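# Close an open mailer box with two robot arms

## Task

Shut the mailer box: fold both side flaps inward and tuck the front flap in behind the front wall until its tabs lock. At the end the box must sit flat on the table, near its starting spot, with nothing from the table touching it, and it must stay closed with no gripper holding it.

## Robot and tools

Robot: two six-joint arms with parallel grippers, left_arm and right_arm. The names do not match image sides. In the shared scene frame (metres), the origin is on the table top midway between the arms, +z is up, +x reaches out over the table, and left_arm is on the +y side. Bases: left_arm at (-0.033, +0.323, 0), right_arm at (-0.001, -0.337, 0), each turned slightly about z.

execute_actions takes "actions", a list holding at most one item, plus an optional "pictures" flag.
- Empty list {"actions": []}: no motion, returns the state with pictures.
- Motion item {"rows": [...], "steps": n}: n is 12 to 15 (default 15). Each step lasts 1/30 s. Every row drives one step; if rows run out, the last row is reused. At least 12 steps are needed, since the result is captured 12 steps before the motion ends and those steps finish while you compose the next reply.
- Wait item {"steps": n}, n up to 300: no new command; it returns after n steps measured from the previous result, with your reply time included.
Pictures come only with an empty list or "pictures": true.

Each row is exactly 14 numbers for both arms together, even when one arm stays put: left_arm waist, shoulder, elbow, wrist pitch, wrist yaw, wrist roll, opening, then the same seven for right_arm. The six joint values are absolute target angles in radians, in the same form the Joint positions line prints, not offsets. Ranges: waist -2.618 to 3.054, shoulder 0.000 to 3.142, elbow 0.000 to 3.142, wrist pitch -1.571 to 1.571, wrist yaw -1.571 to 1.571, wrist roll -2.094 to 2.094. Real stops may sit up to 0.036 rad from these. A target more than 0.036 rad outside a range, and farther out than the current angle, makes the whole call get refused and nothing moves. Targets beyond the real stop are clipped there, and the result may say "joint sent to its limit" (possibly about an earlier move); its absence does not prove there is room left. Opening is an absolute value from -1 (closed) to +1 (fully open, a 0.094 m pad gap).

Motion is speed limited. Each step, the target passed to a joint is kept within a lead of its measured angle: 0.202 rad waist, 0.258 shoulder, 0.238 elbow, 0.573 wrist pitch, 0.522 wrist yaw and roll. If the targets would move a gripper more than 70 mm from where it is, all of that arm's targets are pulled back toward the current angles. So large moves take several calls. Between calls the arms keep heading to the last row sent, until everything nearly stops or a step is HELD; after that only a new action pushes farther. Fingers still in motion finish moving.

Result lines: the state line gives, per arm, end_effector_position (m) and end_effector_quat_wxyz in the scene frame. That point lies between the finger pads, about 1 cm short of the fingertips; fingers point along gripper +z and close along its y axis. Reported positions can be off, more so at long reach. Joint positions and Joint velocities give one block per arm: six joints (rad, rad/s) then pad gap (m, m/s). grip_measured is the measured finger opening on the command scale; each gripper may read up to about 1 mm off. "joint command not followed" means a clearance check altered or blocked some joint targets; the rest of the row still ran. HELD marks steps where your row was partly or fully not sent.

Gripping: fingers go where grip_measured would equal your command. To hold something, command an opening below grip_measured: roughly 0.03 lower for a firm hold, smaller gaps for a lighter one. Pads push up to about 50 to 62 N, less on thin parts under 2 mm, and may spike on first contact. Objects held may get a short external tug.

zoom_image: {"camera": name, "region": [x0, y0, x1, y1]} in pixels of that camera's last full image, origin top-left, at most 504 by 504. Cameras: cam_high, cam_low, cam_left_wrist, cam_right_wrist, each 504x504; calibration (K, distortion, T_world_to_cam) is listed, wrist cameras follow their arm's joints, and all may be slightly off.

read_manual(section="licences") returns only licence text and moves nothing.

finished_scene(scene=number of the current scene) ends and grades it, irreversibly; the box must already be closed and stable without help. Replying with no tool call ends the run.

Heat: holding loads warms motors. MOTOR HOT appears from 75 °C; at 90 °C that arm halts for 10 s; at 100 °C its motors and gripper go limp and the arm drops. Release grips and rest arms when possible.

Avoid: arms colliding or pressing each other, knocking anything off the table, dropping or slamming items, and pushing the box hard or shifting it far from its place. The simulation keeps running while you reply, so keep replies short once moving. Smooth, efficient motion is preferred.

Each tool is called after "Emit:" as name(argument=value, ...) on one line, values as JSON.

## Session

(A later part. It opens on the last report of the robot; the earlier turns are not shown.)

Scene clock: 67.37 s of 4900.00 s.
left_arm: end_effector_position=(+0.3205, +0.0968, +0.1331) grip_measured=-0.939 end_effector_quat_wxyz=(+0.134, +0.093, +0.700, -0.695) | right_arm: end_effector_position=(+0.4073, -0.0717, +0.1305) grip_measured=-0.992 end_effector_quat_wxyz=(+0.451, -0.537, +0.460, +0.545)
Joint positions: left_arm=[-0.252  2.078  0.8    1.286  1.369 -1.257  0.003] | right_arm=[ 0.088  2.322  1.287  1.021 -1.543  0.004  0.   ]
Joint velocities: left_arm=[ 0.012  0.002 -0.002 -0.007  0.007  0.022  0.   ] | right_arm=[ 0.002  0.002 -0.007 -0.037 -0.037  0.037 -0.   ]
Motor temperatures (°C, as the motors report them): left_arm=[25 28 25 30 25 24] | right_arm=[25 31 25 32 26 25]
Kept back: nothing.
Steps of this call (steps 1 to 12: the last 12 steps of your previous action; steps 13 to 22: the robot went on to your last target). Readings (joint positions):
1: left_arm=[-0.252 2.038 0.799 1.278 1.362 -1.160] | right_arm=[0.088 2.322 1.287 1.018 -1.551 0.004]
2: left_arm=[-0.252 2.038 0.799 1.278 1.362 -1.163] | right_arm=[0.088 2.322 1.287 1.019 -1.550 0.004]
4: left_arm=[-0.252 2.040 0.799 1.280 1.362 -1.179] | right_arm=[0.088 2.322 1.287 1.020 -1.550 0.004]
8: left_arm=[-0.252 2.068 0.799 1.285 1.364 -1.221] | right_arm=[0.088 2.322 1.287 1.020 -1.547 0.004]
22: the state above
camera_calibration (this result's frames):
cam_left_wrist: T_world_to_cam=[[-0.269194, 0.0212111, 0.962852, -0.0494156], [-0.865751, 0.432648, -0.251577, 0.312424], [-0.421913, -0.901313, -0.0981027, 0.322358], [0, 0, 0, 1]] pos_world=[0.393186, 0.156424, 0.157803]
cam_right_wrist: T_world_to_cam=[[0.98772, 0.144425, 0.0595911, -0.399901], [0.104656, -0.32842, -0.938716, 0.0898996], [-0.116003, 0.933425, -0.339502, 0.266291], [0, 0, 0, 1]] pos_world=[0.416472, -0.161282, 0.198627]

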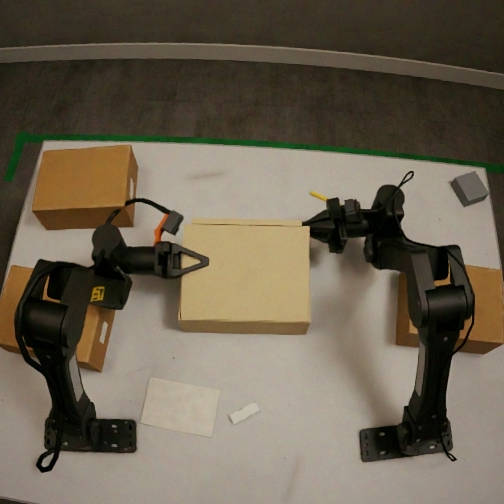

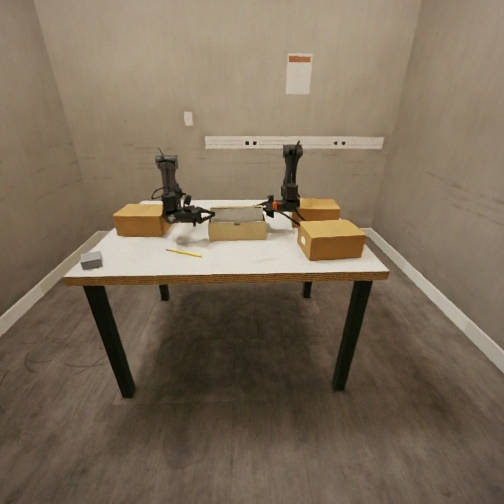

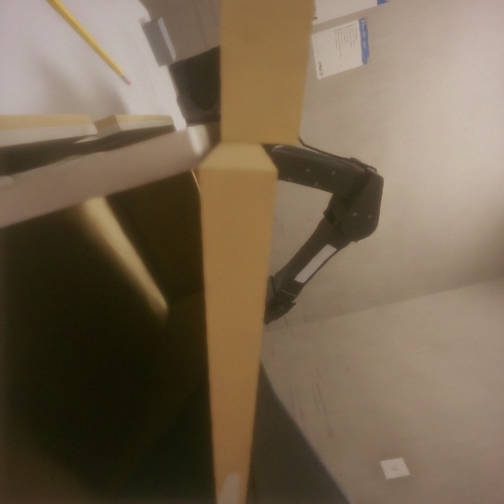

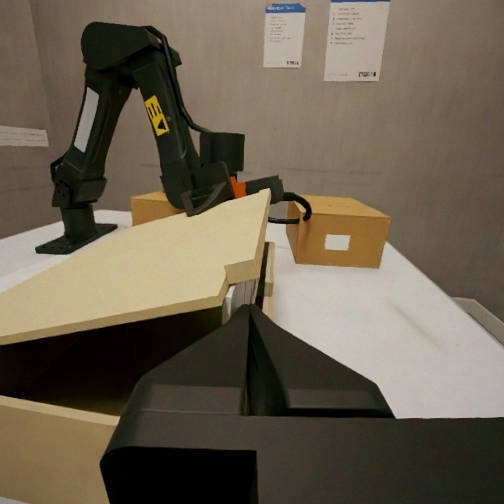

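Emit:
execute_actions(actions=[{"rows":[[-0.24,2.088,0.818,1.29,1.35,-1.27,-0.97,0.07,2.29,1.3,1.04,-1.54,0,-1],[-0.24,2.088,0.818,1.29,1.35,-1.27,-0.97,0.05,2.29,1.31,1.04,-1.54,0,-1],[-0.24,2.088,0.818,1.29,1.34,-1.27,-0.97,0.03,2.29,1.32,1.04,-1.54,0,-1],[-0.24,2.088,0.818,1.29,1.33,-1.27,-0.97,0.0,2.29,1.32,1.04,-1.54,0,-1],[-0.24,2.088,0.818,1.29,1.32,-1.27,-0.97,-0.03,2.29,1.32,1.04,-1.54,0,-1],[-0.24,2.088,0.818,1.29,1.31,-1.27,-0.97,-0.05,2.29,1.32,1.04,-1.54,0,-1],[-0.24,2.088,0.818,1.29,1.3,-1.27,-0.97,-0.05,2.29,1.32,1.04,-1.54,0,-1],[-0.24,2.088,0.818,1.29,1.29,-1.27,-0.97,-0.05,2.29,1.32,1.04,-1.54,0,-1],[-0.24,2.088,0.818,1.29,1.29,-1.27,-0.97,-0.05,2.26,1.35,0.98,-1.5,0,-1],[-0.24,2.088,0.818,1.29,1.29,-1.27,-0.97,-0.05,2.22,1.39,0.89,-1.44,0,-1],[-0.24,2.088,0.818,1.29,1.29,-1.27,-0.97,-0.05,2.17,1.43,0.79,-1.37,0,-1],[-0.24,2.088,0.818,1.29,1.29,-1.27,-0.97,-0.05,2.12,1.47,0.69,-1.3,0,-1],[-0.24,2.088,0.818,1.29,1.29,-1.27,-0.97,-0.05,2.07,1.51,0.59,-1.23,0,-1],[-0.24,2.088,0.818,1.29,1.29,-1.27,-0.97,-0.05,2.03,1.55,0.49,-1.16,0,-1],[-0.24,2.088,0.818,1.29,1.29,-1.27,-0.97,-0.04,2.0,1.59,0.39,-1.09,0,-1]]}])

Emit:
execute_actions(actions=[{"rows":[[-0.24,2.088,0.818,1.29,1.29,-1.27,-0.97,-0.02,1.98,1.63,0.29,-1.02,0,-1],[-0.24,2.088,0.818,1.29,1.29,-1.27,-0.97,0.02,1.96,1.67,0.19,-0.94,0,-1],[-0.24,2.088,0.818,1.29,1.29,-1.27,-0.97,0.06,1.95,1.71,0.09,-0.86,0,-1],[-0.24,2.088,0.818,1.29,1.29,-1.27,-0.97,0.1,1.95,1.75,-0.01,-0.78,0,-1],[-0.24,2.088,0.818,1.29,1.29,-1.27,-0.97,0.15,1.95,1.79,-0.11,-0.7,0,-1],[-0.24,2.088,0.818,1.29,1.29,-1.27,-0.97,0.2,1.95,1.83,-0.21,-0.62,0,-1],[-0.24,2.088,0.818,1.29,1.29,-1.27,-0.97,0.25,1.95,1.87,-0.31,-0.54,0,-1],[-0.24,2.088,0.818,1.29,1.29,-1.27,-0.97,0.3,1.95,1.91,-0.41,-0.46,0,-1],[-0.24,2.088,0.818,1.29,1.29,-1.27,-0.97,0.35,1.95,1.95,-0.51,-0.38,0,-1],[-0.24,2.088,0.818,1.29,1.29,-1.27,-0.97,0.4,1.96,1.99,-0.61,-0.3,0,-1],[-0.24,2.088,0.818,1.29,1.29,-1.27,-0.97,0.45,1.97,2.02,-0.71,-0.22,0,-1],[-0.24,2.088,0.818,1.29,1.29,-1.27,-0.97,0.5,1.98,2.04,-0.81,-0.15,0,-1],[-0.24,2.088,0.818,1.29,1.29,-1.27,-0.97,0.54,1.99,2.05,-0.91,-0.09,0,-1],[-0.24,2.088,0.818,1.29,1.29,-1.27,-0.97,0.58,2.0,2.06,-1.01,-0.04,0,-1],[-0.24,2.088,0.818,1.29,1.29,-1.27,-0.97,0.6,2.02,2.06,-1.12,0,0,-1]]}])

Emit:
execute_actions(actions=[{"steps":30}], pictures=true)

Emit:
zoom_image(camera="cam_low", region=[180, 165, 320, 255])

Scene clock: 70.03 s of 4900.00 s.
left_arm: end_effector_position=(+0.3206, +0.0968, +0.1331) grip_measured=-0.939 end_effector_quat_wxyz=(+0.133, +0.091, +0.701, -0.695) | right_arm: end_effector_position=(+0.4098, -0.0752, +0.1306) grip_measured=-0.992 end_effector_quat_wxyz=(+0.454, -0.535, +0.463, +0.542)
Joint positions: left_arm=[-0.252  2.078  0.8    1.286  1.368 -1.261  0.003] | right_arm=[ 0.079  2.322  1.287  1.022 -1.541  0.004  0.   ]
Joint velocities: left_arm=[ 0.002 -0.007 -0.002 -0.007 -0.022 -0.037 -0.002] | right_arm=[-0.183 -0.007  0.007  0.037  0.022 -0.007 -0.001]
Motor temperatures (°C, as the motors report them): left_arm=[25 27 25 30 25 24] | right_arm=[25 31 25 32 26 25]
Steps of this call (steps 1 to 15: the robot went on to your last target; steps 16 to 77: nothing new was sent; steps 78 to 80: the first 3 steps of this action). Readings (joint positions):
78: left_arm=[-0.252 2.078 0.800 1.286 1.369 -1.258] | right_arm=[0.087 2.322 1.287 1.021 -1.542 0.004]
79: left_arm=[-0.252 2.078 0.800 1.286 1.369 -1.260] | right_arm=[0.085 2.322 1.287 1.022 -1.541 0.004]
80: the state above

Scene clock: 70.53 s of 4900.00 s.
left_arm: end_effector_position=(+0.3307, +0.0977, +0.1332) grip_measured=-0.939 end_effector_quat_wxyz=(+0.150, +0.069, +0.703, -0.692) | right_arm: end_effector_position=(+0.5054, -0.1356, +0.2547) grip_measured=-0.992 end_effector_quat_wxyz=(+0.562, -0.438, +0.552, +0.433)
Joint positions: left_arm=[-0.252  2.078  0.8    1.286  1.312 -1.266  0.003] | right_arm=[-0.053  2.123  1.514  0.628 -1.269  0.004  0.   ]
Joint velocities: left_arm=[ 0.002 -0.017  0.007  0.037 -0.022 -0.007 -0.001] | right_arm=[ 0.281 -0.789  1.116 -1.839  1.502  0.022 -0.   ]
Motor temperatures (°C, as the motors report them): left_arm=[25 27 25 30 25 24] | right_arm=[25 31 25 32 26 25]
Steps of this call (steps 1 to 12: the last 12 steps of your previous action; steps 13 to 15: the first 3 steps of this action). Readings (joint positions):
13: left_arm=[-0.252 2.078 0.800 1.286 1.314 -1.266] | right_arm=[-0.065 2.179 1.444 0.745 -1.358 0.004]
14: left_arm=[-0.252 2.078 0.800 1.286 1.312 -1.266] | right_arm=[-0.061 2.151 1.477 0.688 -1.317 0.004]
15: the state above

Scene clock: 71.53 s of 4900.00 s.
left_arm: end_effector_position=(+0.3311, +0.0977, +0.1332) grip_measured=-0.939 end_effector_quat_wxyz=(+0.151, +0.068, +0.703, -0.692) | right_arm: end_effector_position=(+0.3740, -0.0070, +0.1903) grip_measured=-0.992 end_effector_quat_wxyz=(+0.216, -0.340, +0.911, +0.090)
Joint positions: left_arm=[-0.252  2.078  0.8    1.286  1.309 -1.266  0.003] | right_arm=[ 0.602  2.046  2.039 -1.092 -0.019  0.003  0.   ]
Joint velocities: left_arm=[-0.002 -0.002 -0.022  0.007 -0.066 -0.007  0.   ] | right_arm=[ 0.002 -0.002 -0.012 -0.139  0.051 -0.022 -0.   ]
Motor temperatures (°C, as the motors report them): left_arm=[25 27 25 30 25 24] | right_arm=[25 31 25 32 26 25]
Kept back: nothing.
Steps of this call (steps 1 to 12: the last 12 steps of your previous action; steps 13 to 30: the robot went on to your last target). Readings (joint positions):
1: left_arm=[-0.252 2.078 0.800 1.286 1.311 -1.266] | right_arm=[-0.039 2.097 1.555 0.564 -1.215 0.003]
2: left_arm=[-0.252 2.078 0.800 1.286 1.310 -1.266] | right_arm=[-0.019 2.073 1.600 0.499 -1.153 0.003]
4: left_arm=[-0.252 2.078 0.800 1.286 1.310 -1.266] | right_arm=[0.044 2.034 1.701 0.354 -1.012 0.003]
8: left_arm=[-0.252 2.078 0.800 1.286 1.309 -1.266] | right_arm=[0.261 1.989 1.939 -0.034 -0.621 0.003]
30: the state above
camera_calibration (this result's frames):
cam_left_wrist: T_world_to_cam=[[-0.260796, 0.00662883, 0.965371, -0.0483482], [-0.892447, 0.379669, -0.243702, 0.334212], [-0.368137, -0.925099, -0.0931001, 0.311552], [0, 0, 0, 1]] pos_world=[0.400351, 0.161647, 0.157128]
cam_right_wrist: T_world_to_cam=[[0.699964, -0.713084, 0.0395274, -0.274492], [-0.704706, -0.698606, -0.123851, 0.315726], [0.11593, 0.0588363, -0.991513, 0.253632], [0, 0, 0, 1]] pos_world=[0.385225, 0.00990964, 0.301432]

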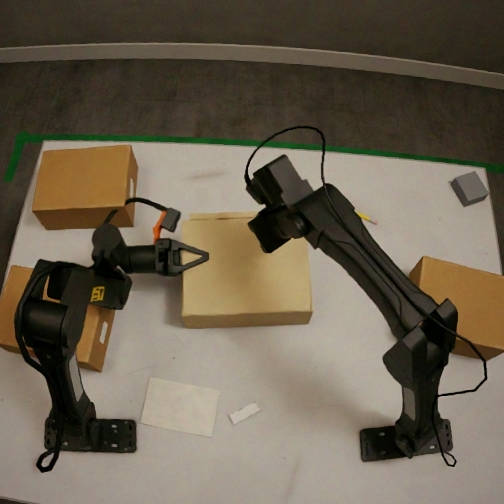

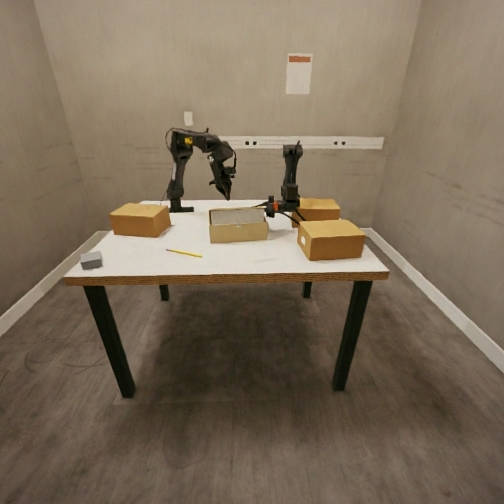

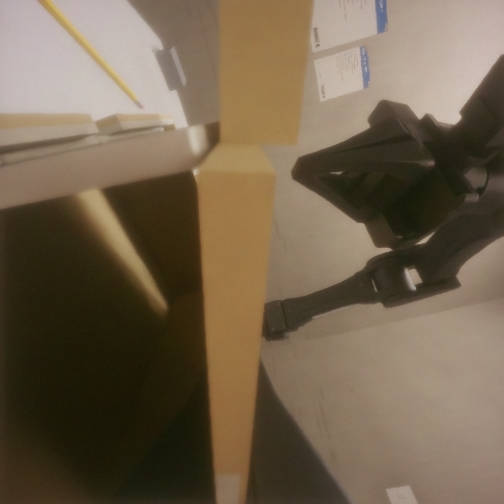

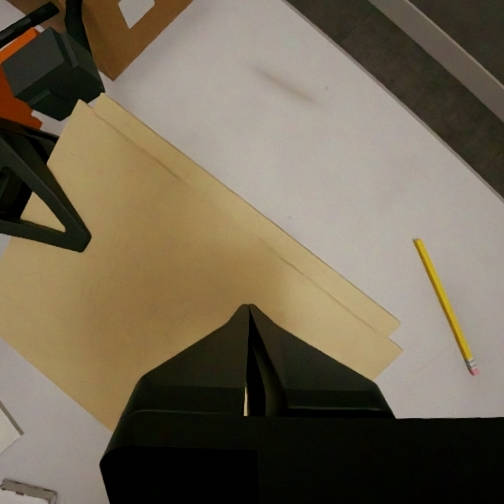

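Region (180, 165, 320, 255) of cam_low's 504x504 image, scaled by 3.600, with more detail than that image has; it fills the top 324 rows of this view, and the rest is white.

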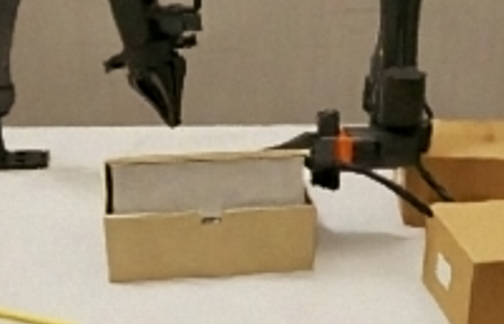

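Emit:
execute_actions(actions=[{"rows":[[-0.24,2.088,0.818,1.29,1.31,-1.27,-0.97,0.6,2.04,2.08,-1.12,0,0,-1],[-0.24,2.088,0.818,1.29,1.32,-1.27,-0.97,0.6,2.055,2.1,-1.12,0,0,-1],[-0.24,2.088,0.818,1.29,1.33,-1.27,-0.97,0.6,2.07,2.11,-1.12,0,0,-1],[-0.24,2.088,0.818,1.29,1.34,-1.27,-0.97,0.6,2.08,2.11,-1.12,0,0,-1],[-0.24,2.088,0.818,1.29,1.345,-1.27,-0.97,0.6,2.09,2.11,-1.12,0,0,-1],[-0.24,2.088,0.818,1.29,1.345,-1.27,-0.97,0.6,2.1,2.11,-1.12,0,0,-1],[-0.24,2.088,0.818,1.29,1.345,-1.27,-0.97,0.6,2.11,2.11,-1.12,0,0,-1],[-0.24,2.088,0.818,1.29,1.345,-1.27,-0.97,0.6,2.12,2.11,-1.12,0,0,-1]],"steps":12}])

Emit:
execute_actions(actions=[{"steps":22}], pictures=true)

Scene clock: 72.83 s of 4900.00 s.
left_arm: end_effector_position=(+0.3311, +0.0977, +0.1332) grip_measured=-0.939 end_effector_quat_wxyz=(+0.151, +0.068, +0.703, -0.692) | right_arm: end_effector_position=(+0.3723, -0.0106, +0.1885) grip_measured=-0.992 end_effector_quat_wxyz=(+0.210, -0.340, +0.913, +0.084)
Joint positions: left_arm=[-0.252  2.078  0.8    1.286  1.309 -1.266  0.003] | right_arm=[ 0.602  2.046  2.039 -1.108 -0.01   0.003  0.   ]
Joint velocities: left_arm=[ 0.002 -0.002  0.007  0.007  0.007 -0.007 -0.   ] | right_arm=[-0.002  0.002 -0.002  0.007  0.022  0.037  0.   ]
Motor temperatures (°C, as the motors report them): left_arm=[25 27 25 30 25 24] | right_arm=[25 31 25 32 26 25]
Kept back: the last 12 steps of this action.
Steps of this call (steps 1 to 30: the robot went on to your last target; steps 31 to 39: nothing new was sent). Readings (joint positions):
1: left_arm=[-0.252 2.078 0.800 1.286 1.309 -1.266] | right_arm=[0.602 2.046 2.039 -1.095 -0.017 0.003]
2: left_arm=[-0.252 2.078 0.800 1.286 1.309 -1.266] | right_arm=[0.602 2.046 2.039 -1.098 -0.016 0.003]
4: left_arm=[-0.252 2.078 0.800 1.286 1.309 -1.266] | right_arm=[0.602 2.046 2.039 -1.102 -0.013 0.003]
8: left_arm=[-0.252 2.078 0.800 1.286 1.309 -1.266] | right_arm=[0.602 2.046 2.039 -1.106 -0.011 0.003]
39: the state above

Scene clock: 73.57 s of 4900.00 s.
left_arm: end_effector_position=(+0.3275, +0.0973, +0.1332) grip_measured=-0.939 end_effector_quat_wxyz=(+0.144, +0.076, +0.702, -0.693) | right_arm: end_effector_position=(+0.3814, -0.0028, +0.1603) grip_measured=-0.992 end_effector_quat_wxyz=(+0.187, -0.341, +0.918, +0.075)
Joint positions: left_arm=[-0.252  2.078  0.8    1.286  1.33  -1.266  0.003] | right_arm=[ 0.602  2.139  2.089 -1.116 -0.009  0.003  0.   ]
Joint velocities: left_arm=[ 0.012  0.002  0.007 -0.081 -0.037  0.037 -0.001] | right_arm=[-0.007  0.012 -0.022 -0.022  0.022 -0.007 -0.001]
Motor temperatures (°C, as the motors report them): left_arm=[25 27 25 30 25 24] | right_arm=[25 31 25 32 26 25]
Kept back: nothing.
Steps of this call (steps 1 to 12: the last 12 steps of your previous action; steps 13 to 22: the robot went on to your last target). Readings (joint positions):
1: left_arm=[-0.252 2.078 0.800 1.286 1.309 -1.266] | right_arm=[0.602 2.046 2.041 -1.109 -0.010 0.003]
2: left_arm=[-0.252 2.078 0.800 1.286 1.310 -1.266] | right_arm=[0.602 2.049 2.048 -1.113 -0.009 0.003]
4: left_arm=[-0.252 2.078 0.800 1.286 1.313 -1.266] | right_arm=[0.602 2.061 2.072 -1.116 -0.009 0.003]
8: left_arm=[-0.252 2.078 0.800 1.286 1.323 -1.266] | right_arm=[0.602 2.090 2.089 -1.116 -0.009 0.003]
22: the state above
camera_calibration (this result's frames):
cam_left_wrist: T_world_to_cam=[[-0.260629, 0.0118355, 0.965366, -0.0498297], [-0.884431, 0.398012, -0.243658, 0.32668], [-0.387111, -0.917304, -0.0932658, 0.315317], [0, 0, 0, 1]] pos_world=[0.398002, 0.159808, 0.15711]
cam_right_wrist: T_world_to_cam=[[0.698971, -0.713802, 0.0438952, -0.275857], [-0.711632, -0.700302, -0.0561944, 0.311987], [0.0708515, 0.00804101, -0.997454, 0.240774], [0, 0, 0, 1]] pos_world=[0.397777, 0.0196421, 0.269802]

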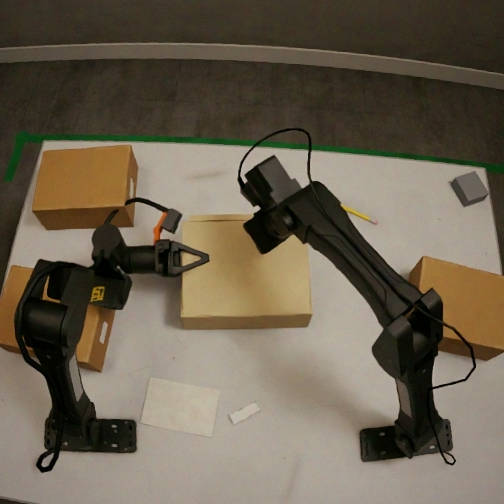

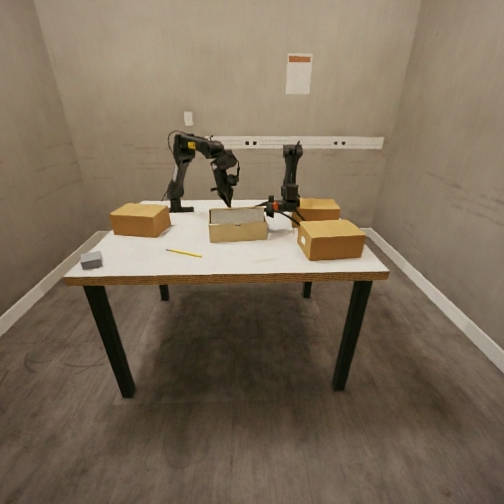

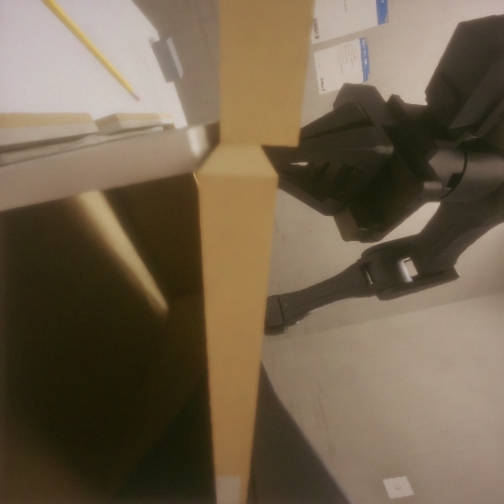

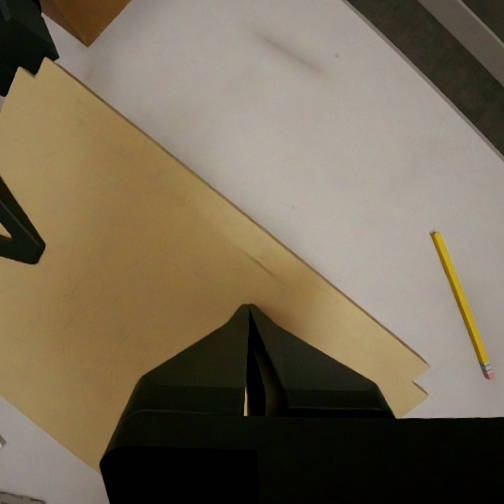

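Emit:
execute_actions(actions=[{"rows":[[-0.24,2.088,0.818,1.29,1.345,-1.27,-0.97,0.6,2.13,2.11,-1.12,0,0,-1],[-0.24,2.088,0.818,1.29,1.345,-1.27,-0.97,0.6,2.14,2.11,-1.12,0,0,-1],[-0.24,2.08,0.818,1.29,1.345,-1.27,-0.93,0.6,2.14,2.11,-1.12,0,0,-1],[-0.24,2.07,0.818,1.29,1.345,-1.27,-0.86,0.6,2.14,2.11,-1.12,0,0,-1],[-0.24,2.07,0.818,1.29,1.345,-1.27,-0.8,0.6,2.14,2.11,-1.12,0,0,-1],[-0.23,2.07,0.818,1.29,1.36,-1.27,-0.78,0.6,2.14,2.11,-1.12,0,0,-1],[-0.21,2.07,0.818,1.29,1.38,-1.27,-0.78,0.6,2.14,2.11,-1.12,0,0,-1],[-0.19,2.07,0.818,1.29,1.4,-1.27,-0.78,0.6,2.14,2.11,-1.12,0,0,-1],[-0.17,2.07,0.818,1.29,1.42,-1.27,-0.78,0.6,2.14,2.11,-1.12,0,0,-1],[-0.15,2.07,0.818,1.29,1.44,-1.27,-0.78,0.6,2.14,2.11,-1.12,0,0,-1],[-0.13,2.07,0.818,1.29,1.46,-1.27,-0.78,0.6,2.14,2.11,-1.12,0,0,-1],[-0.11,2.07,0.818,1.29,1.48,-1.27,-0.78,0.6,2.14,2.11,-1.12,0,0,-1],[-0.09,2.07,0.818,1.29,1.5,-1.27,-0.78,0.6,2.14,2.11,-1.12,0,0,-1],[-0.07,2.07,0.818,1.29,1.52,-1.27,-0.78,0.6,2.14,2.11,-1.12,0,0,-1],[-0.06,2.07,0.818,1.29,1.53,-1.27,-0.78,0.6,2.14,2.11,-1.12,0,0,-1]]}])

Emit:
execute_actions(actions=[{"steps":22}], pictures=true)

Emit:
zoom_image(camera="cam_low", region=[180, 165, 320, 255])

Scene clock: 74.87 s of 4900.00 s.
left_arm: end_effector_position=(+0.3275, +0.0973, +0.1332) grip_measured=-0.928 end_effector_quat_wxyz=(+0.144, +0.076, +0.702, -0.693) | right_arm: end_effector_position=(+0.3814, -0.0028, +0.1603) grip_measured=-0.992 end_effector_quat_wxyz=(+0.187, -0.341, +0.918, +0.075)
Joint positions: left_arm=[-0.252  2.078  0.8    1.286  1.33  -1.266  0.003] | right_arm=[ 0.602  2.139  2.089 -1.116 -0.009  0.003  0.   ]
Joint velocities: left_arm=[-0.012 -0.012 -0.007  0.081  0.022 -0.022  0.009] | right_arm=[-0.007  0.002 -0.002  0.022 -0.037 -0.022 -0.   ]
Motor temperatures (°C, as the motors report them): left_arm=[25 27 25 30 25 24] | right_arm=[25 32 25 31 26 25]
Steps of this call (steps 1 to 15: the robot went on to your last target; steps 16 to 36: nothing new was sent; steps 37 to 39: the first 3 steps of this action). Readings (joint positions):
37: left_arm=[-0.252 2.078 0.800 1.286 1.330 -1.266] | right_arm=[0.602 2.139 2.089 -1.116 -0.009 0.003]
38: left_arm=[-0.252 2.078 0.800 1.286 1.330 -1.266] | right_arm=[0.602 2.139 2.089 -1.116 -0.009 0.003]
39: the state above

Scene clock: 75.60 s of 4900.00 s.
left_arm: end_effector_position=(+0.3318, +0.1617, +0.1342) grip_measured=-0.782 end_effector_quat_wxyz=(+0.145, +0.077, +0.703, -0.692) | right_arm: end_effector_position=(+0.3814, -0.0028, +0.1603) grip_measured=-0.992 end_effector_quat_wxyz=(+0.187, -0.341, +0.918, +0.075)
Joint positions: left_arm=[-0.066  2.078  0.806  1.286  1.516 -1.27   0.01 ] | right_arm=[ 0.602  2.139  2.089 -1.116 -0.009  0.003  0.   ]
Joint velocities: left_arm=[-0.002  0.002 -0.002  0.007  0.066  0.007  0.001] | right_arm=[ 0.007 -0.002 -0.007  0.022 -0.037  0.007 -0.   ]
Motor temperatures (°C, as the motors report them): left_arm=[25 27 25 30 25 24] | right_arm=[25 32 25 31 26 25]
Kept back: nothing.
Steps of this call (steps 1 to 12: the last 12 steps of your previous action; steps 13 to 22: the robot went on to your last target). Readings (joint positions):
1: left_arm=[-0.252 2.078 0.800 1.286 1.331 -1.267] | right_arm=[0.602 2.139 2.089 -1.116 -0.009 0.003]
2: left_arm=[-0.252 2.078 0.800 1.286 1.332 -1.268] | right_arm=[0.602 2.139 2.089 -1.116 -0.009 0.003]
4: left_arm=[-0.248 2.078 0.800 1.286 1.343 -1.268] | right_arm=[0.602 2.139 2.089 -1.116 -0.009 0.003]
8: left_arm=[-0.199 2.078 0.801 1.286 1.393 -1.269] | right_arm=[0.602 2.139 2.089 -1.116 -0.009 0.003]
22: the state above
camera_calibration (this result's frames):
cam_left_wrist: T_world_to_cam=[[-0.263284, 0.0106099, 0.96466, -0.0492771], [-0.883454, 0.399042, -0.245509, 0.304847], [-0.387544, -0.916871, -0.0956877, 0.376451], [0, 0, 0, 1]] pos_world=[0.402236, 0.224033, 0.1584]
cam_right_wrist: T_world_to_cam=[[0.698971, -0.713802, 0.0438952, -0.275857], [-0.711632, -0.700302, -0.0561944, 0.311987], [0.0708515, 0.00804101, -0.997454, 0.240774], [0, 0, 0, 1]] pos_world=[0.397777, 0.0196421, 0.269802]

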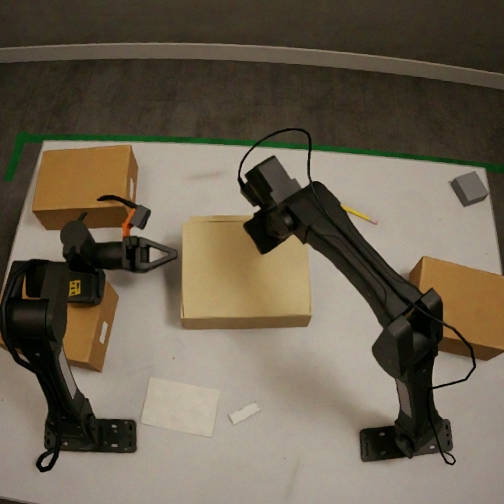

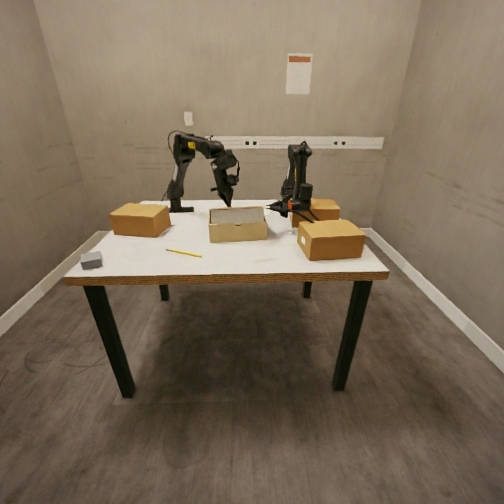

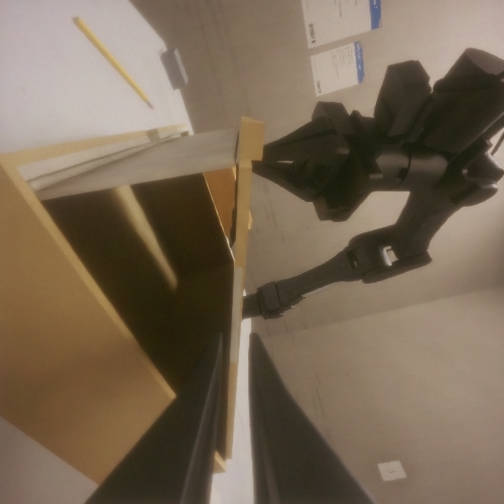

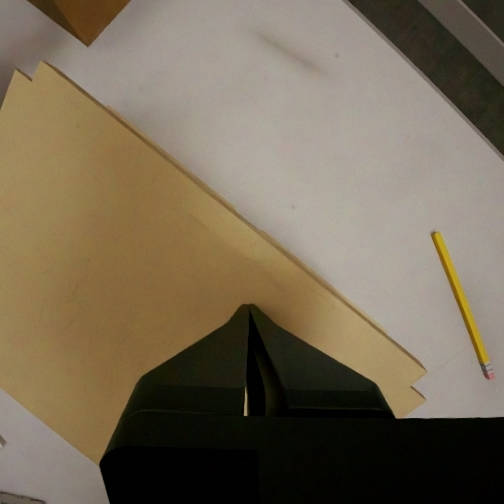

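Region (180, 165, 320, 255) of cam_low's 504x504 image, scaled by 3.600, with more detail than that image has; it fills the top 324 rows of this view, and the rest is white.

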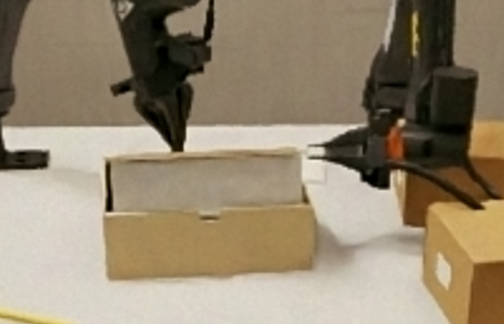

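Inside. Press down.

Emit:
execute_actions(actions=[{"rows":[[-0.05,2.07,0.818,1.29,1.53,-1.27,-0.78,0.6,2.15,2.11,-1.12,0,0,-1],[-0.04,2.07,0.818,1.29,1.53,-1.27,-0.78,0.6,2.158,2.11,-1.115,0,0,-1],[-0.04,2.07,0.818,1.29,1.53,-1.27,-0.78,0.6,2.166,2.11,-1.11,0,0,-1],[-0.04,2.07,0.818,1.29,1.53,-1.27,-0.78,0.6,2.174,2.11,-1.11,0,0,-1],[-0.04,2.07,0.818,1.29,1.53,-1.27,-0.78,0.595,2.182,2.11,-1.105,0,0,-1],[-0.04,2.07,0.818,1.29,1.53,-1.27,-0.78,0.595,2.19,2.11,-1.105,0,0,-1],[-0.04,2.07,0.818,1.29,1.53,-1.27,-0.78,0.59,2.198,2.11,-1.1,0,0,-1],[-0.04,2.07,0.818,1.29,1.53,-1.27,-0.78,0.59,2.206,2.11,-1.1,0,0,-1],[-0.04,2.07,0.818,1.29,1.53,-1.27,-0.78,0.59,2.214,2.11,-1.1,0,0,-1],[-0.04,2.07,0.818,1.29,1.53,-1.27,-0.78,0.59,2.222,2.11,-1.1,0,0,-1],[-0.04,2.07,0.818,1.29,1.53,-1.27,-0.78,0.59,2.23,2.11,-1.1,0,0,-1],[-0.04,2.07,0.818,1.29,1.53,-1.27,-0.78,0.59,2.238,2.11,-1.1,0,0,-1],[-0.04,2.07,0.818,1.29,1.53,-1.27,-0.78,0.59,2.246,2.11,-1.1,0,0,-1],[-0.04,2.07,0.818,1.29,1.53,-1.27,-0.78,0.59,2.254,2.11,-1.1,0,0,-1],[-0.04,2.07,0.818,1.29,1.53,-1.27,-0.78,0.59,2.262,2.11,-1.1,0,0,-1]]}])

Emit:
execute_actions(actions=[{"steps":24}], pictures=true)

Emit:
zoom_image(camera="cam_low", region=[190, 185, 290, 255])

Scene clock: 76.80 s of 4900.00 s.
left_arm: end_effector_position=(+0.3306, +0.1621, +0.1342) grip_measured=-0.782 end_effector_quat_wxyz=(+0.143, +0.079, +0.702, -0.693) | right_arm: end_effector_position=(+0.3816, -0.0027, +0.1574) grip_measured=-0.992 end_effector_quat_wxyz=(+0.184, -0.341, +0.919, +0.073)
Joint positions: left_arm=[-0.064  2.078  0.806  1.286  1.524 -1.27   0.01 ] | right_arm=[ 0.602  2.145  2.089 -1.116 -0.009  0.003  0.   ]
Joint velocities: left_arm=[ 0.017  0.007  0.007 -0.081 -0.007 -0.007 -0.   ] | right_arm=[ 0.012  0.115 -0.012 -0.007 -0.037 -0.051  0.001]
Motor temperatures (°C, as the motors report them): left_arm=[25 28 25 30 25 24] | right_arm=[25 32 25 31 26 25]
Steps of this call (steps 1 to 30: the robot went on to your last target; steps 31 to 33: nothing new was sent; steps 34 to 36: the first 3 steps of this action). Readings (joint positions):
34: left_arm=[-0.066 2.078 0.806 1.286 1.523 -1.270] | right_arm=[0.602 2.140 2.089 -1.116 -0.009 0.003]
35: left_arm=[-0.065 2.078 0.806 1.286 1.523 -1.270] | right_arm=[0.602 2.142 2.089 -1.116 -0.009 0.003]
36: the state above

Scene clock: 77.60 s of 4900.00 s.
left_arm: end_effector_position=(+0.3308, +0.1624, +0.1342) grip_measured=-0.782 end_effector_quat_wxyz=(+0.143, +0.079, +0.702, -0.693) | right_arm: end_effector_position=(+0.3849, -0.0001, +0.1071) grip_measured=-0.992 end_effector_quat_wxyz=(+0.140, -0.344, +0.927, +0.057)
Joint positions: left_arm=[-0.064  2.078  0.806  1.286  1.524 -1.27   0.01 ] | right_arm=[ 0.602  2.253  2.095 -1.11  -0.008  0.003  0.   ]
Joint velocities: left_arm=[-0.007 -0.007  0.002 -0.022 -0.037  0.066 -0.001] | right_arm=[-0.022  0.002 -0.012 -0.037 -0.007  0.007  0.001]
Motor temperatures (°C, as the motors report them): left_arm=[25 28 25 30 25 24] | right_arm=[25 32 25 31 26 25]
Kept back: nothing.
Steps of this call (steps 1 to 12: the last 12 steps of your previous action; steps 13 to 24: the robot went on to your last target). Readings (joint positions):
1: left_arm=[-0.064 2.078 0.806 1.286 1.524 -1.270] | right_arm=[0.602 2.150 2.089 -1.116 -0.009 0.003]
2: left_arm=[-0.064 2.078 0.806 1.286 1.524 -1.270] | right_arm=[0.602 2.157 2.089 -1.116 -0.009 0.003]
4: left_arm=[-0.064 2.078 0.806 1.286 1.524 -1.270] | right_arm=[0.602 2.175 2.089 -1.116 -0.009 0.003]
8: left_arm=[-0.064 2.078 0.806 1.286 1.524 -1.270] | right_arm=[0.602 2.217 2.089 -1.114 -0.009 0.003]
24: the state above
camera_calibration (this result's frames):
cam_left_wrist: T_world_to_cam=[[-0.263219, 0.0119096, 0.964663, -0.0497576], [-0.881312, 0.40378, -0.245461, 0.302206], [-0.392435, -0.914778, -0.0957866, 0.378006], [0, 0, 0, 1]] pos_world=[0.401583, 0.22436, 0.158387]
cam_right_wrist: T_world_to_cam=[[0.701823, -0.711313, 0.0384496, -0.274515], [-0.712332, -0.700392, 0.0450909, 0.302812], [-0.00514391, -0.0590348, -0.998243, 0.216765], [0, 0, 0, 1]] pos_world=[0.409478, 0.0296179, 0.213285]

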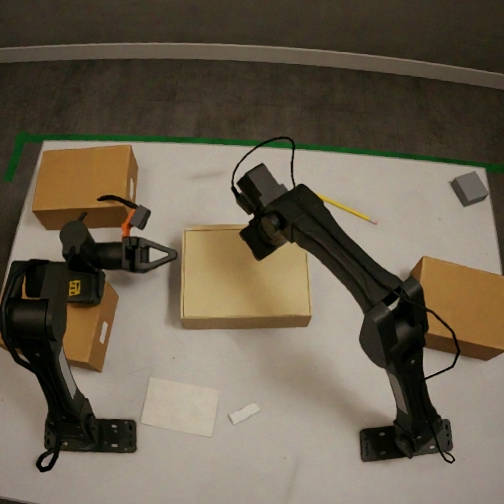

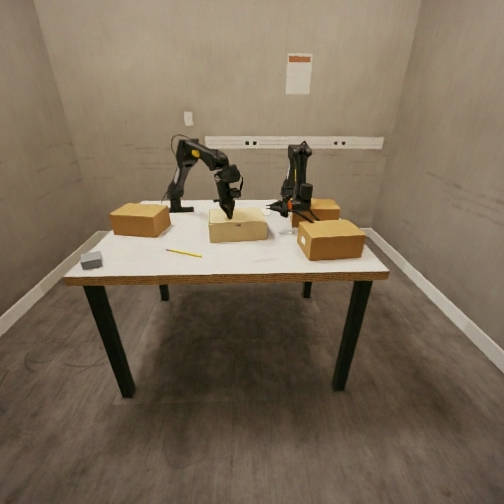

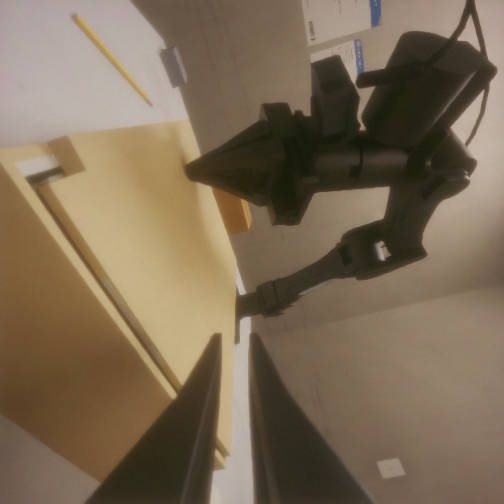

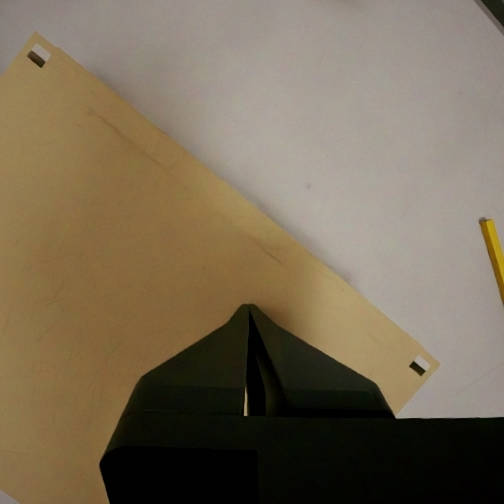

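Region (190, 185, 290, 255) of cam_low's 504x504 image, scaled by 5.040, with more detail than that image has; it fills the top 353 rows of this view, and the rest is white.

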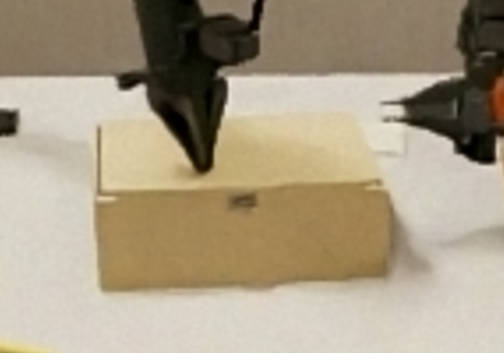

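Slightly firmer, then lift.

Emit:
execute_actions(actions=[{"rows":[[-0.07,2.05,0.818,1.29,1.53,-1.27,-0.78,0.6,2.275,2.1,-1.11,0,0,-1],[-0.07,2.03,0.818,1.27,1.53,-1.27,-0.78,0.6,2.29,2.09,-1.12,0,0,-1],[-0.07,2.01,0.818,1.25,1.53,-1.27,-0.78,0.6,2.29,2.09,-1.12,0,0,-1],[-0.07,1.99,0.818,1.23,1.53,-1.27,-0.78,0.6,2.29,2.09,-1.12,0,0,-1],[-0.07,1.98,0.818,1.22,1.53,-1.27,-0.78,0.6,2.29,2.09,-1.12,0,0,-1],[-0.07,1.98,0.818,1.22,1.53,-1.27,-0.78,0.6,2.29,2.09,-1.12,0,0,-1],[-0.07,1.98,0.818,1.22,1.53,-1.27,-0.78,0.6,2.26,2.1,-1.12,0,0,-1],[-0.07,1.98,0.818,1.22,1.53,-1.27,-0.78,0.6,2.23,2.1,-1.12,0,0,-1],[-0.07,1.98,0.818,1.22,1.53,-1.27,-0.78,0.6,2.22,2.1,-1.12,0,0,-1],[-0.07,1.98,0.818,1.22,1.53,-1.27,-0.78,0.6,2.21,2.1,-1.12,0,0,-1],[-0.07,1.98,0.818,1.22,1.53,-1.27,-0.78,0.6,2.2,2.1,-1.12,0,0,-1],[-0.07,1.98,0.818,1.22,1.53,-1.27,-0.78,0.6,2.19,2.1,-1.12,0,0,-1],[-0.07,1.98,0.818,1.22,1.53,-1.27,-0.78,0.6,2.18,2.1,-1.12,0,0,-1],[-0.07,1.98,0.818,1.22,1.53,-1.27,-0.78,0.6,2.16,2.1,-1.12,0,0,-1],[-0.07,1.98,0.818,1.22,1.53,-1.27,-0.78,0.6,2.15,2.1,-1.12,0,0,-1]]}])

Emit:
execute_actions(actions=[{"steps":60}], pictures=true)

Emit:
zoom_image(camera="cam_low", region=[190, 185, 290, 255])

Scene clock: 79.23 s of 4900.00 s.
left_arm: end_effector_position=(+0.3304, +0.1621, +0.1375) grip_measured=-0.782 end_effector_quat_wxyz=(+0.144, +0.080, +0.702, -0.693) | right_arm: end_effector_position=(+0.3849, -0.0001, +0.1062) grip_measured=-0.992 end_effector_quat_wxyz=(+0.139, -0.344, +0.927, +0.056)
Joint positions: left_arm=[-0.064  2.066  0.806  1.277  1.524 -1.27   0.01 ] | right_arm=[ 0.602  2.255  2.095 -1.11  -0.008  0.003  0.   ]
Joint velocities: left_arm=[-0.017 -0.208  0.012 -0.3    0.051  0.007  0.   ] | right_arm=[ 0.002 -0.012  0.002 -0.037 -0.007 -0.007  0.001]
Motor temperatures (°C, as the motors report them): left_arm=[25 28 25 30 25 24] | right_arm=[25 32 25 31 26 25]
Steps of this call (steps 1 to 15: the robot went on to your last target; steps 16 to 46: nothing new was sent; steps 47 to 49: the first 3 steps of this action). Readings (joint positions):
47: left_arm=[-0.064 2.076 0.806 1.285 1.524 -1.270] | right_arm=[0.602 2.253 2.095 -1.110 -0.008 0.003]
48: left_arm=[-0.064 2.072 0.806 1.284 1.524 -1.270] | right_arm=[0.602 2.255 2.095 -1.110 -0.008 0.003]
49: the state above

Scene clock: 81.23 s of 4900.00 s.
left_arm: end_effector_position=(+0.3286, +0.1620, +0.1555) grip_measured=-0.782 end_effector_quat_wxyz=(+0.149, +0.086, +0.701, -0.692) | right_arm: end_effector_position=(+0.3838, -0.0010, +0.1512) grip_measured=-0.992 end_effector_quat_wxyz=(+0.180, -0.342, +0.920, +0.072)
Joint positions: left_arm=[-0.064  2.001  0.806  1.228  1.524 -1.27   0.01 ] | right_arm=[ 0.602  2.163  2.095 -1.112 -0.008  0.003  0.   ]
Joint velocities: left_arm=[-0.007  0.002 -0.002  0.066 -0.007 -0.051  0.   ] | right_arm=[-0.002 -0.002  0.002 -0.081 -0.022 -0.037 -0.001]
Motor temperatures (°C, as the motors report them): left_arm=[25 28 25 30 25 24] | right_arm=[25 32 25 31 26 25]
Kept back: nothing.
Steps of this call (steps 1 to 12: the last 12 steps of your previous action; steps 13 to 45: the robot went on to your last target; steps 46 to 60: nothing new was sent). Readings (joint positions):
1: left_arm=[-0.064 2.055 0.806 1.267 1.524 -1.270] | right_arm=[0.602 2.255 2.095 -1.110 -0.008 0.003]
2: left_arm=[-0.064 2.042 0.806 1.257 1.524 -1.270] | right_arm=[0.602 2.255 2.095 -1.110 -0.008 0.003]
4: left_arm=[-0.064 2.016 0.806 1.248 1.524 -1.270] | right_arm=[0.602 2.255 2.095 -1.110 -0.008 0.003]
8: left_arm=[-0.064 2.001 0.806 1.243 1.524 -1.270] | right_arm=[0.602 2.247 2.095 -1.110 -0.008 0.003]
60: the state above
All arms were judged still, so your last target was given up. Only a new action makes them travel on or press farther. Fingers that are still opening or closing keep moving.
camera_calibration (this result's frames):
cam_left_wrist: T_world_to_cam=[[-0.281169, 0.01153, 0.959589, -0.0641216], [-0.87596, 0.405331, -0.261535, 0.306166], [-0.391966, -0.914097, -0.103866, 0.379847], [0, 0, 0, 1]] pos_world=[0.399047, 0.223858, 0.181057]
cam_right_wrist: T_world_to_cam=[[0.699082, -0.713681, 0.0440909, -0.275915], [-0.71242, -0.700468, -0.0424386, 0.312628], [0.0611719, -0.00174317, -0.998126, 0.235268], [0, 0, 0, 1]] pos_world=[0.401217, 0.0224809, 0.26026]

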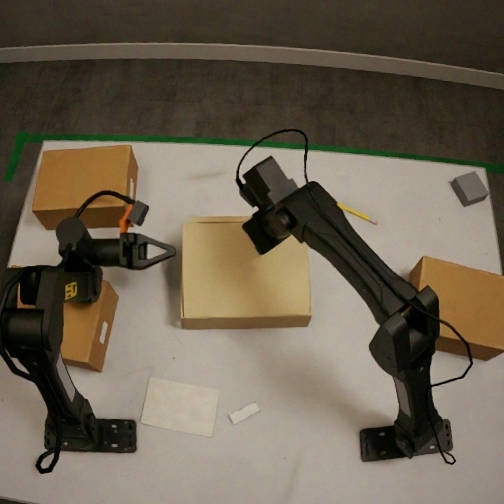

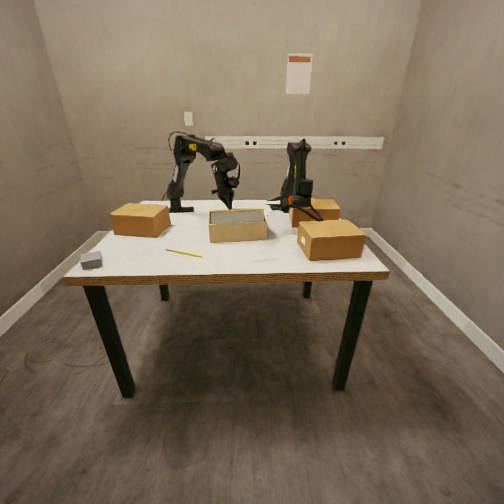

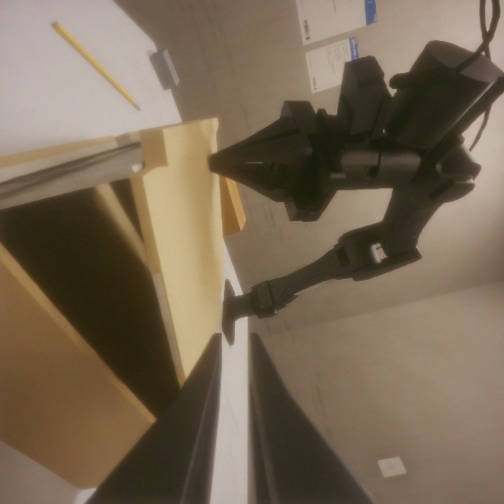

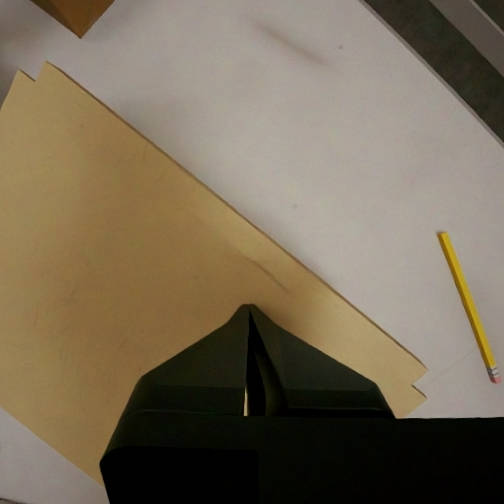

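Region (190, 185, 290, 255) of cam_low's 504x504 image, scaled by 5.040, with more detail than that image has; it fills the top 353 rows of this view, and the rest is white.

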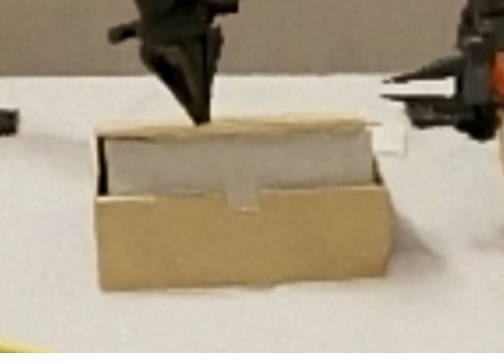

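Emit:
execute_actions(actions=[{"rows":[[-0.07,1.98,0.818,1.21,1.53,-1.22,-0.65,0.6,2.14,2.1,-1.12,0,0,-1],[-0.07,1.98,0.818,1.2,1.53,-1.17,-0.5,0.6,2.125,2.1,-1.13,0,0,-1],[-0.07,1.98,0.818,1.19,1.53,-1.12,-0.4,0.6,2.11,2.1,-1.14,0,0,-1],[-0.07,1.98,0.818,1.19,1.53,-1.08,-0.3,0.6,2.095,2.1,-1.15,0,0,-1],[-0.07,1.98,0.818,1.19,1.53,-1.05,-0.3,0.6,2.08,2.1,-1.16,0,0,-1],[-0.07,1.98,0.818,1.19,1.53,-1.05,-0.3,0.6,2.07,2.1,-1.17,0,0,-1],[-0.07,1.98,0.818,1.19,1.53,-1.05,-0.3,0.6,2.06,2.1,-1.18,0,0,-1]],"steps":12}])

Emit:
execute_actions(actions=[{"steps":24}], pictures=true)

Scene clock: 84.70 s of 4900.00 s.
left_arm: end_effector_position=(+0.3286, +0.1620, +0.1555) grip_measured=-0.782 end_effector_quat_wxyz=(+0.149, +0.086, +0.701, -0.692) | right_arm: end_effector_position=(+0.3838, -0.0010, +0.1512) grip_measured=-0.992 end_effector_quat_wxyz=(+0.180, -0.342, +0.920, +0.072)
Joint positions: left_arm=[-0.064  2.001  0.806  1.228  1.524 -1.27   0.01 ] | right_arm=[ 0.602  2.163  2.095 -1.112 -0.008  0.003  0.   ]
Joint velocities: left_arm=[-0.007 -0.002  0.002 -0.066 -0.022 -0.051  0.   ] | right_arm=[-0.007 -0.012 -0.002 -0.037 -0.066 -0.022 -0.   ]
Motor temperatures (°C, as the motors report them): left_arm=[25 28 25 30 25 24] | right_arm=[25 32 25 31 26 25]
Kept back: the last 12 steps of this action.
Steps of this call (steps 1 to 90: nothing new was sent; then 0.47 s passed at rest). Readings (joint positions):
1: left_arm=[-0.064 2.001 0.806 1.228 1.524 -1.270] | right_arm=[0.602 2.163 2.095 -1.112 -0.008 0.003]
2: left_arm=[-0.064 2.001 0.806 1.228 1.524 -1.270] | right_arm=[0.602 2.163 2.095 -1.112 -0.008 0.003]
4: left_arm=[-0.064 2.001 0.806 1.228 1.524 -1.270] | right_arm=[0.602 2.163 2.095 -1.112 -0.008 0.003]
8: left_arm=[-0.064 2.001 0.806 1.228 1.524 -1.270] | right_arm=[0.602 2.163 2.095 -1.112 -0.008 0.003]
90: the state above

Scene clock: 85.50 s of 4900.00 s.
left_arm: end_effector_position=(+0.3286, +0.1620, +0.1532) grip_measured=-0.302 end_effector_quat_wxyz=(+0.210, +0.148, +0.691, -0.675) | right_arm: end_effector_position=(+0.3707, -0.0123, +0.1903) grip_measured=-0.992 end_effector_quat_wxyz=(+0.198, -0.340, +0.916, +0.078)
Joint positions: left_arm=[-0.064  2.001  0.806  1.199  1.524 -1.062  0.033] | right_arm=[ 0.602  2.071  2.095 -1.167 -0.008  0.003  0.   ]
Joint velocities: left_arm=[ 0.007 -0.002  0.007 -0.022  0.022 -0.037  0.   ] | right_arm=[-0.017 -0.022 -0.007 -0.022 -0.022  0.051 -0.   ]
Motor temperatures (°C, as the motors report them): left_arm=[25 28 25 30 25 24] | right_arm=[25 32 25 31 26 25]
Kept back: nothing.
Steps of this call (steps 1 to 12: the last 12 steps of your previous action; steps 13 to 24: the robot went on to your last target). Readings (joint positions):
1: left_arm=[-0.064 2.001 0.806 1.226 1.524 -1.265] | right_arm=[0.602 2.163 2.095 -1.112 -0.008 0.003]
2: left_arm=[-0.064 2.001 0.806 1.223 1.524 -1.250] | right_arm=[0.602 2.163 2.095 -1.113 -0.008 0.003]
4: left_arm=[-0.064 2.001 0.806 1.214 1.524 -1.203] | right_arm=[0.602 2.158 2.095 -1.118 -0.008 0.003]
8: left_arm=[-0.064 2.001 0.806 1.205 1.524 -1.119] | right_arm=[0.602 2.118 2.095 -1.145 -0.008 0.003]
24: the state above
camera_calibration (this result's frames):
cam_left_wrist: T_world_to_cam=[[-0.447069, -0.00477614, 0.894487, 0.00521304], [-0.816323, 0.41102, -0.405807, 0.307184], [-0.365714, -0.911614, -0.187653, 0.383433], [0, 0, 0, 1]] pos_world=[0.393319, 0.223309, 0.191947]
cam_right_wrist: T_world_to_cam=[[0.697788, -0.714799, 0.0464171, -0.276538], [-0.71067, -0.698956, -0.0800532, 0.303612], [0.0896654, 0.022873, -0.995709, 0.264364], [0, 0, 0, 1]] pos_world=[0.385029, 0.00849538, 0.300371]

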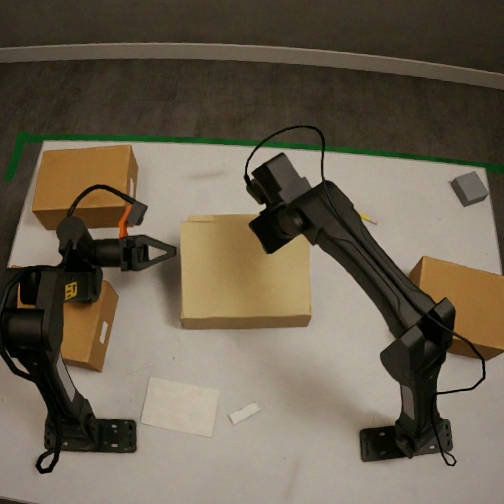

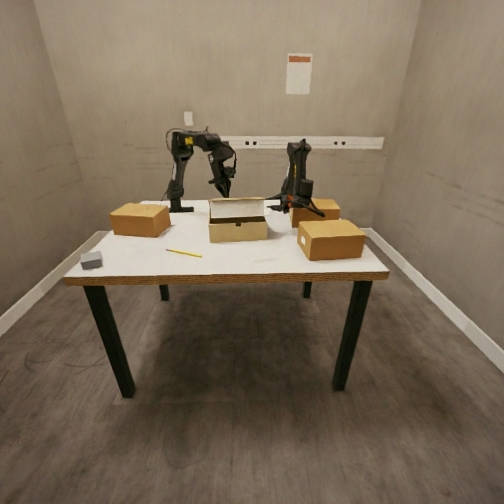

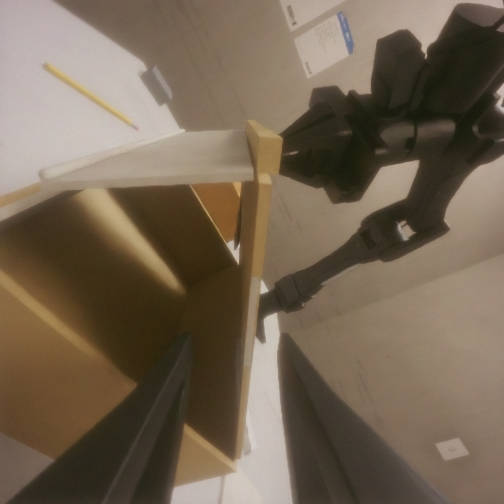

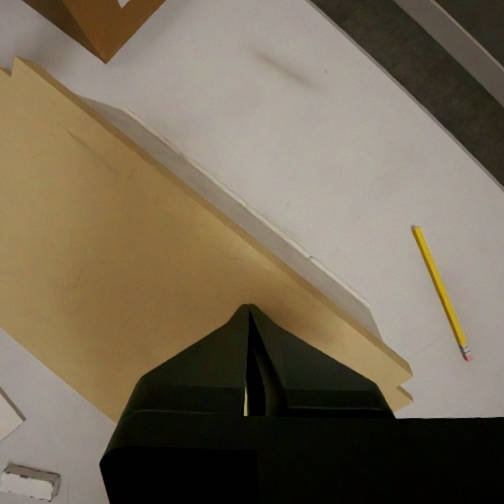

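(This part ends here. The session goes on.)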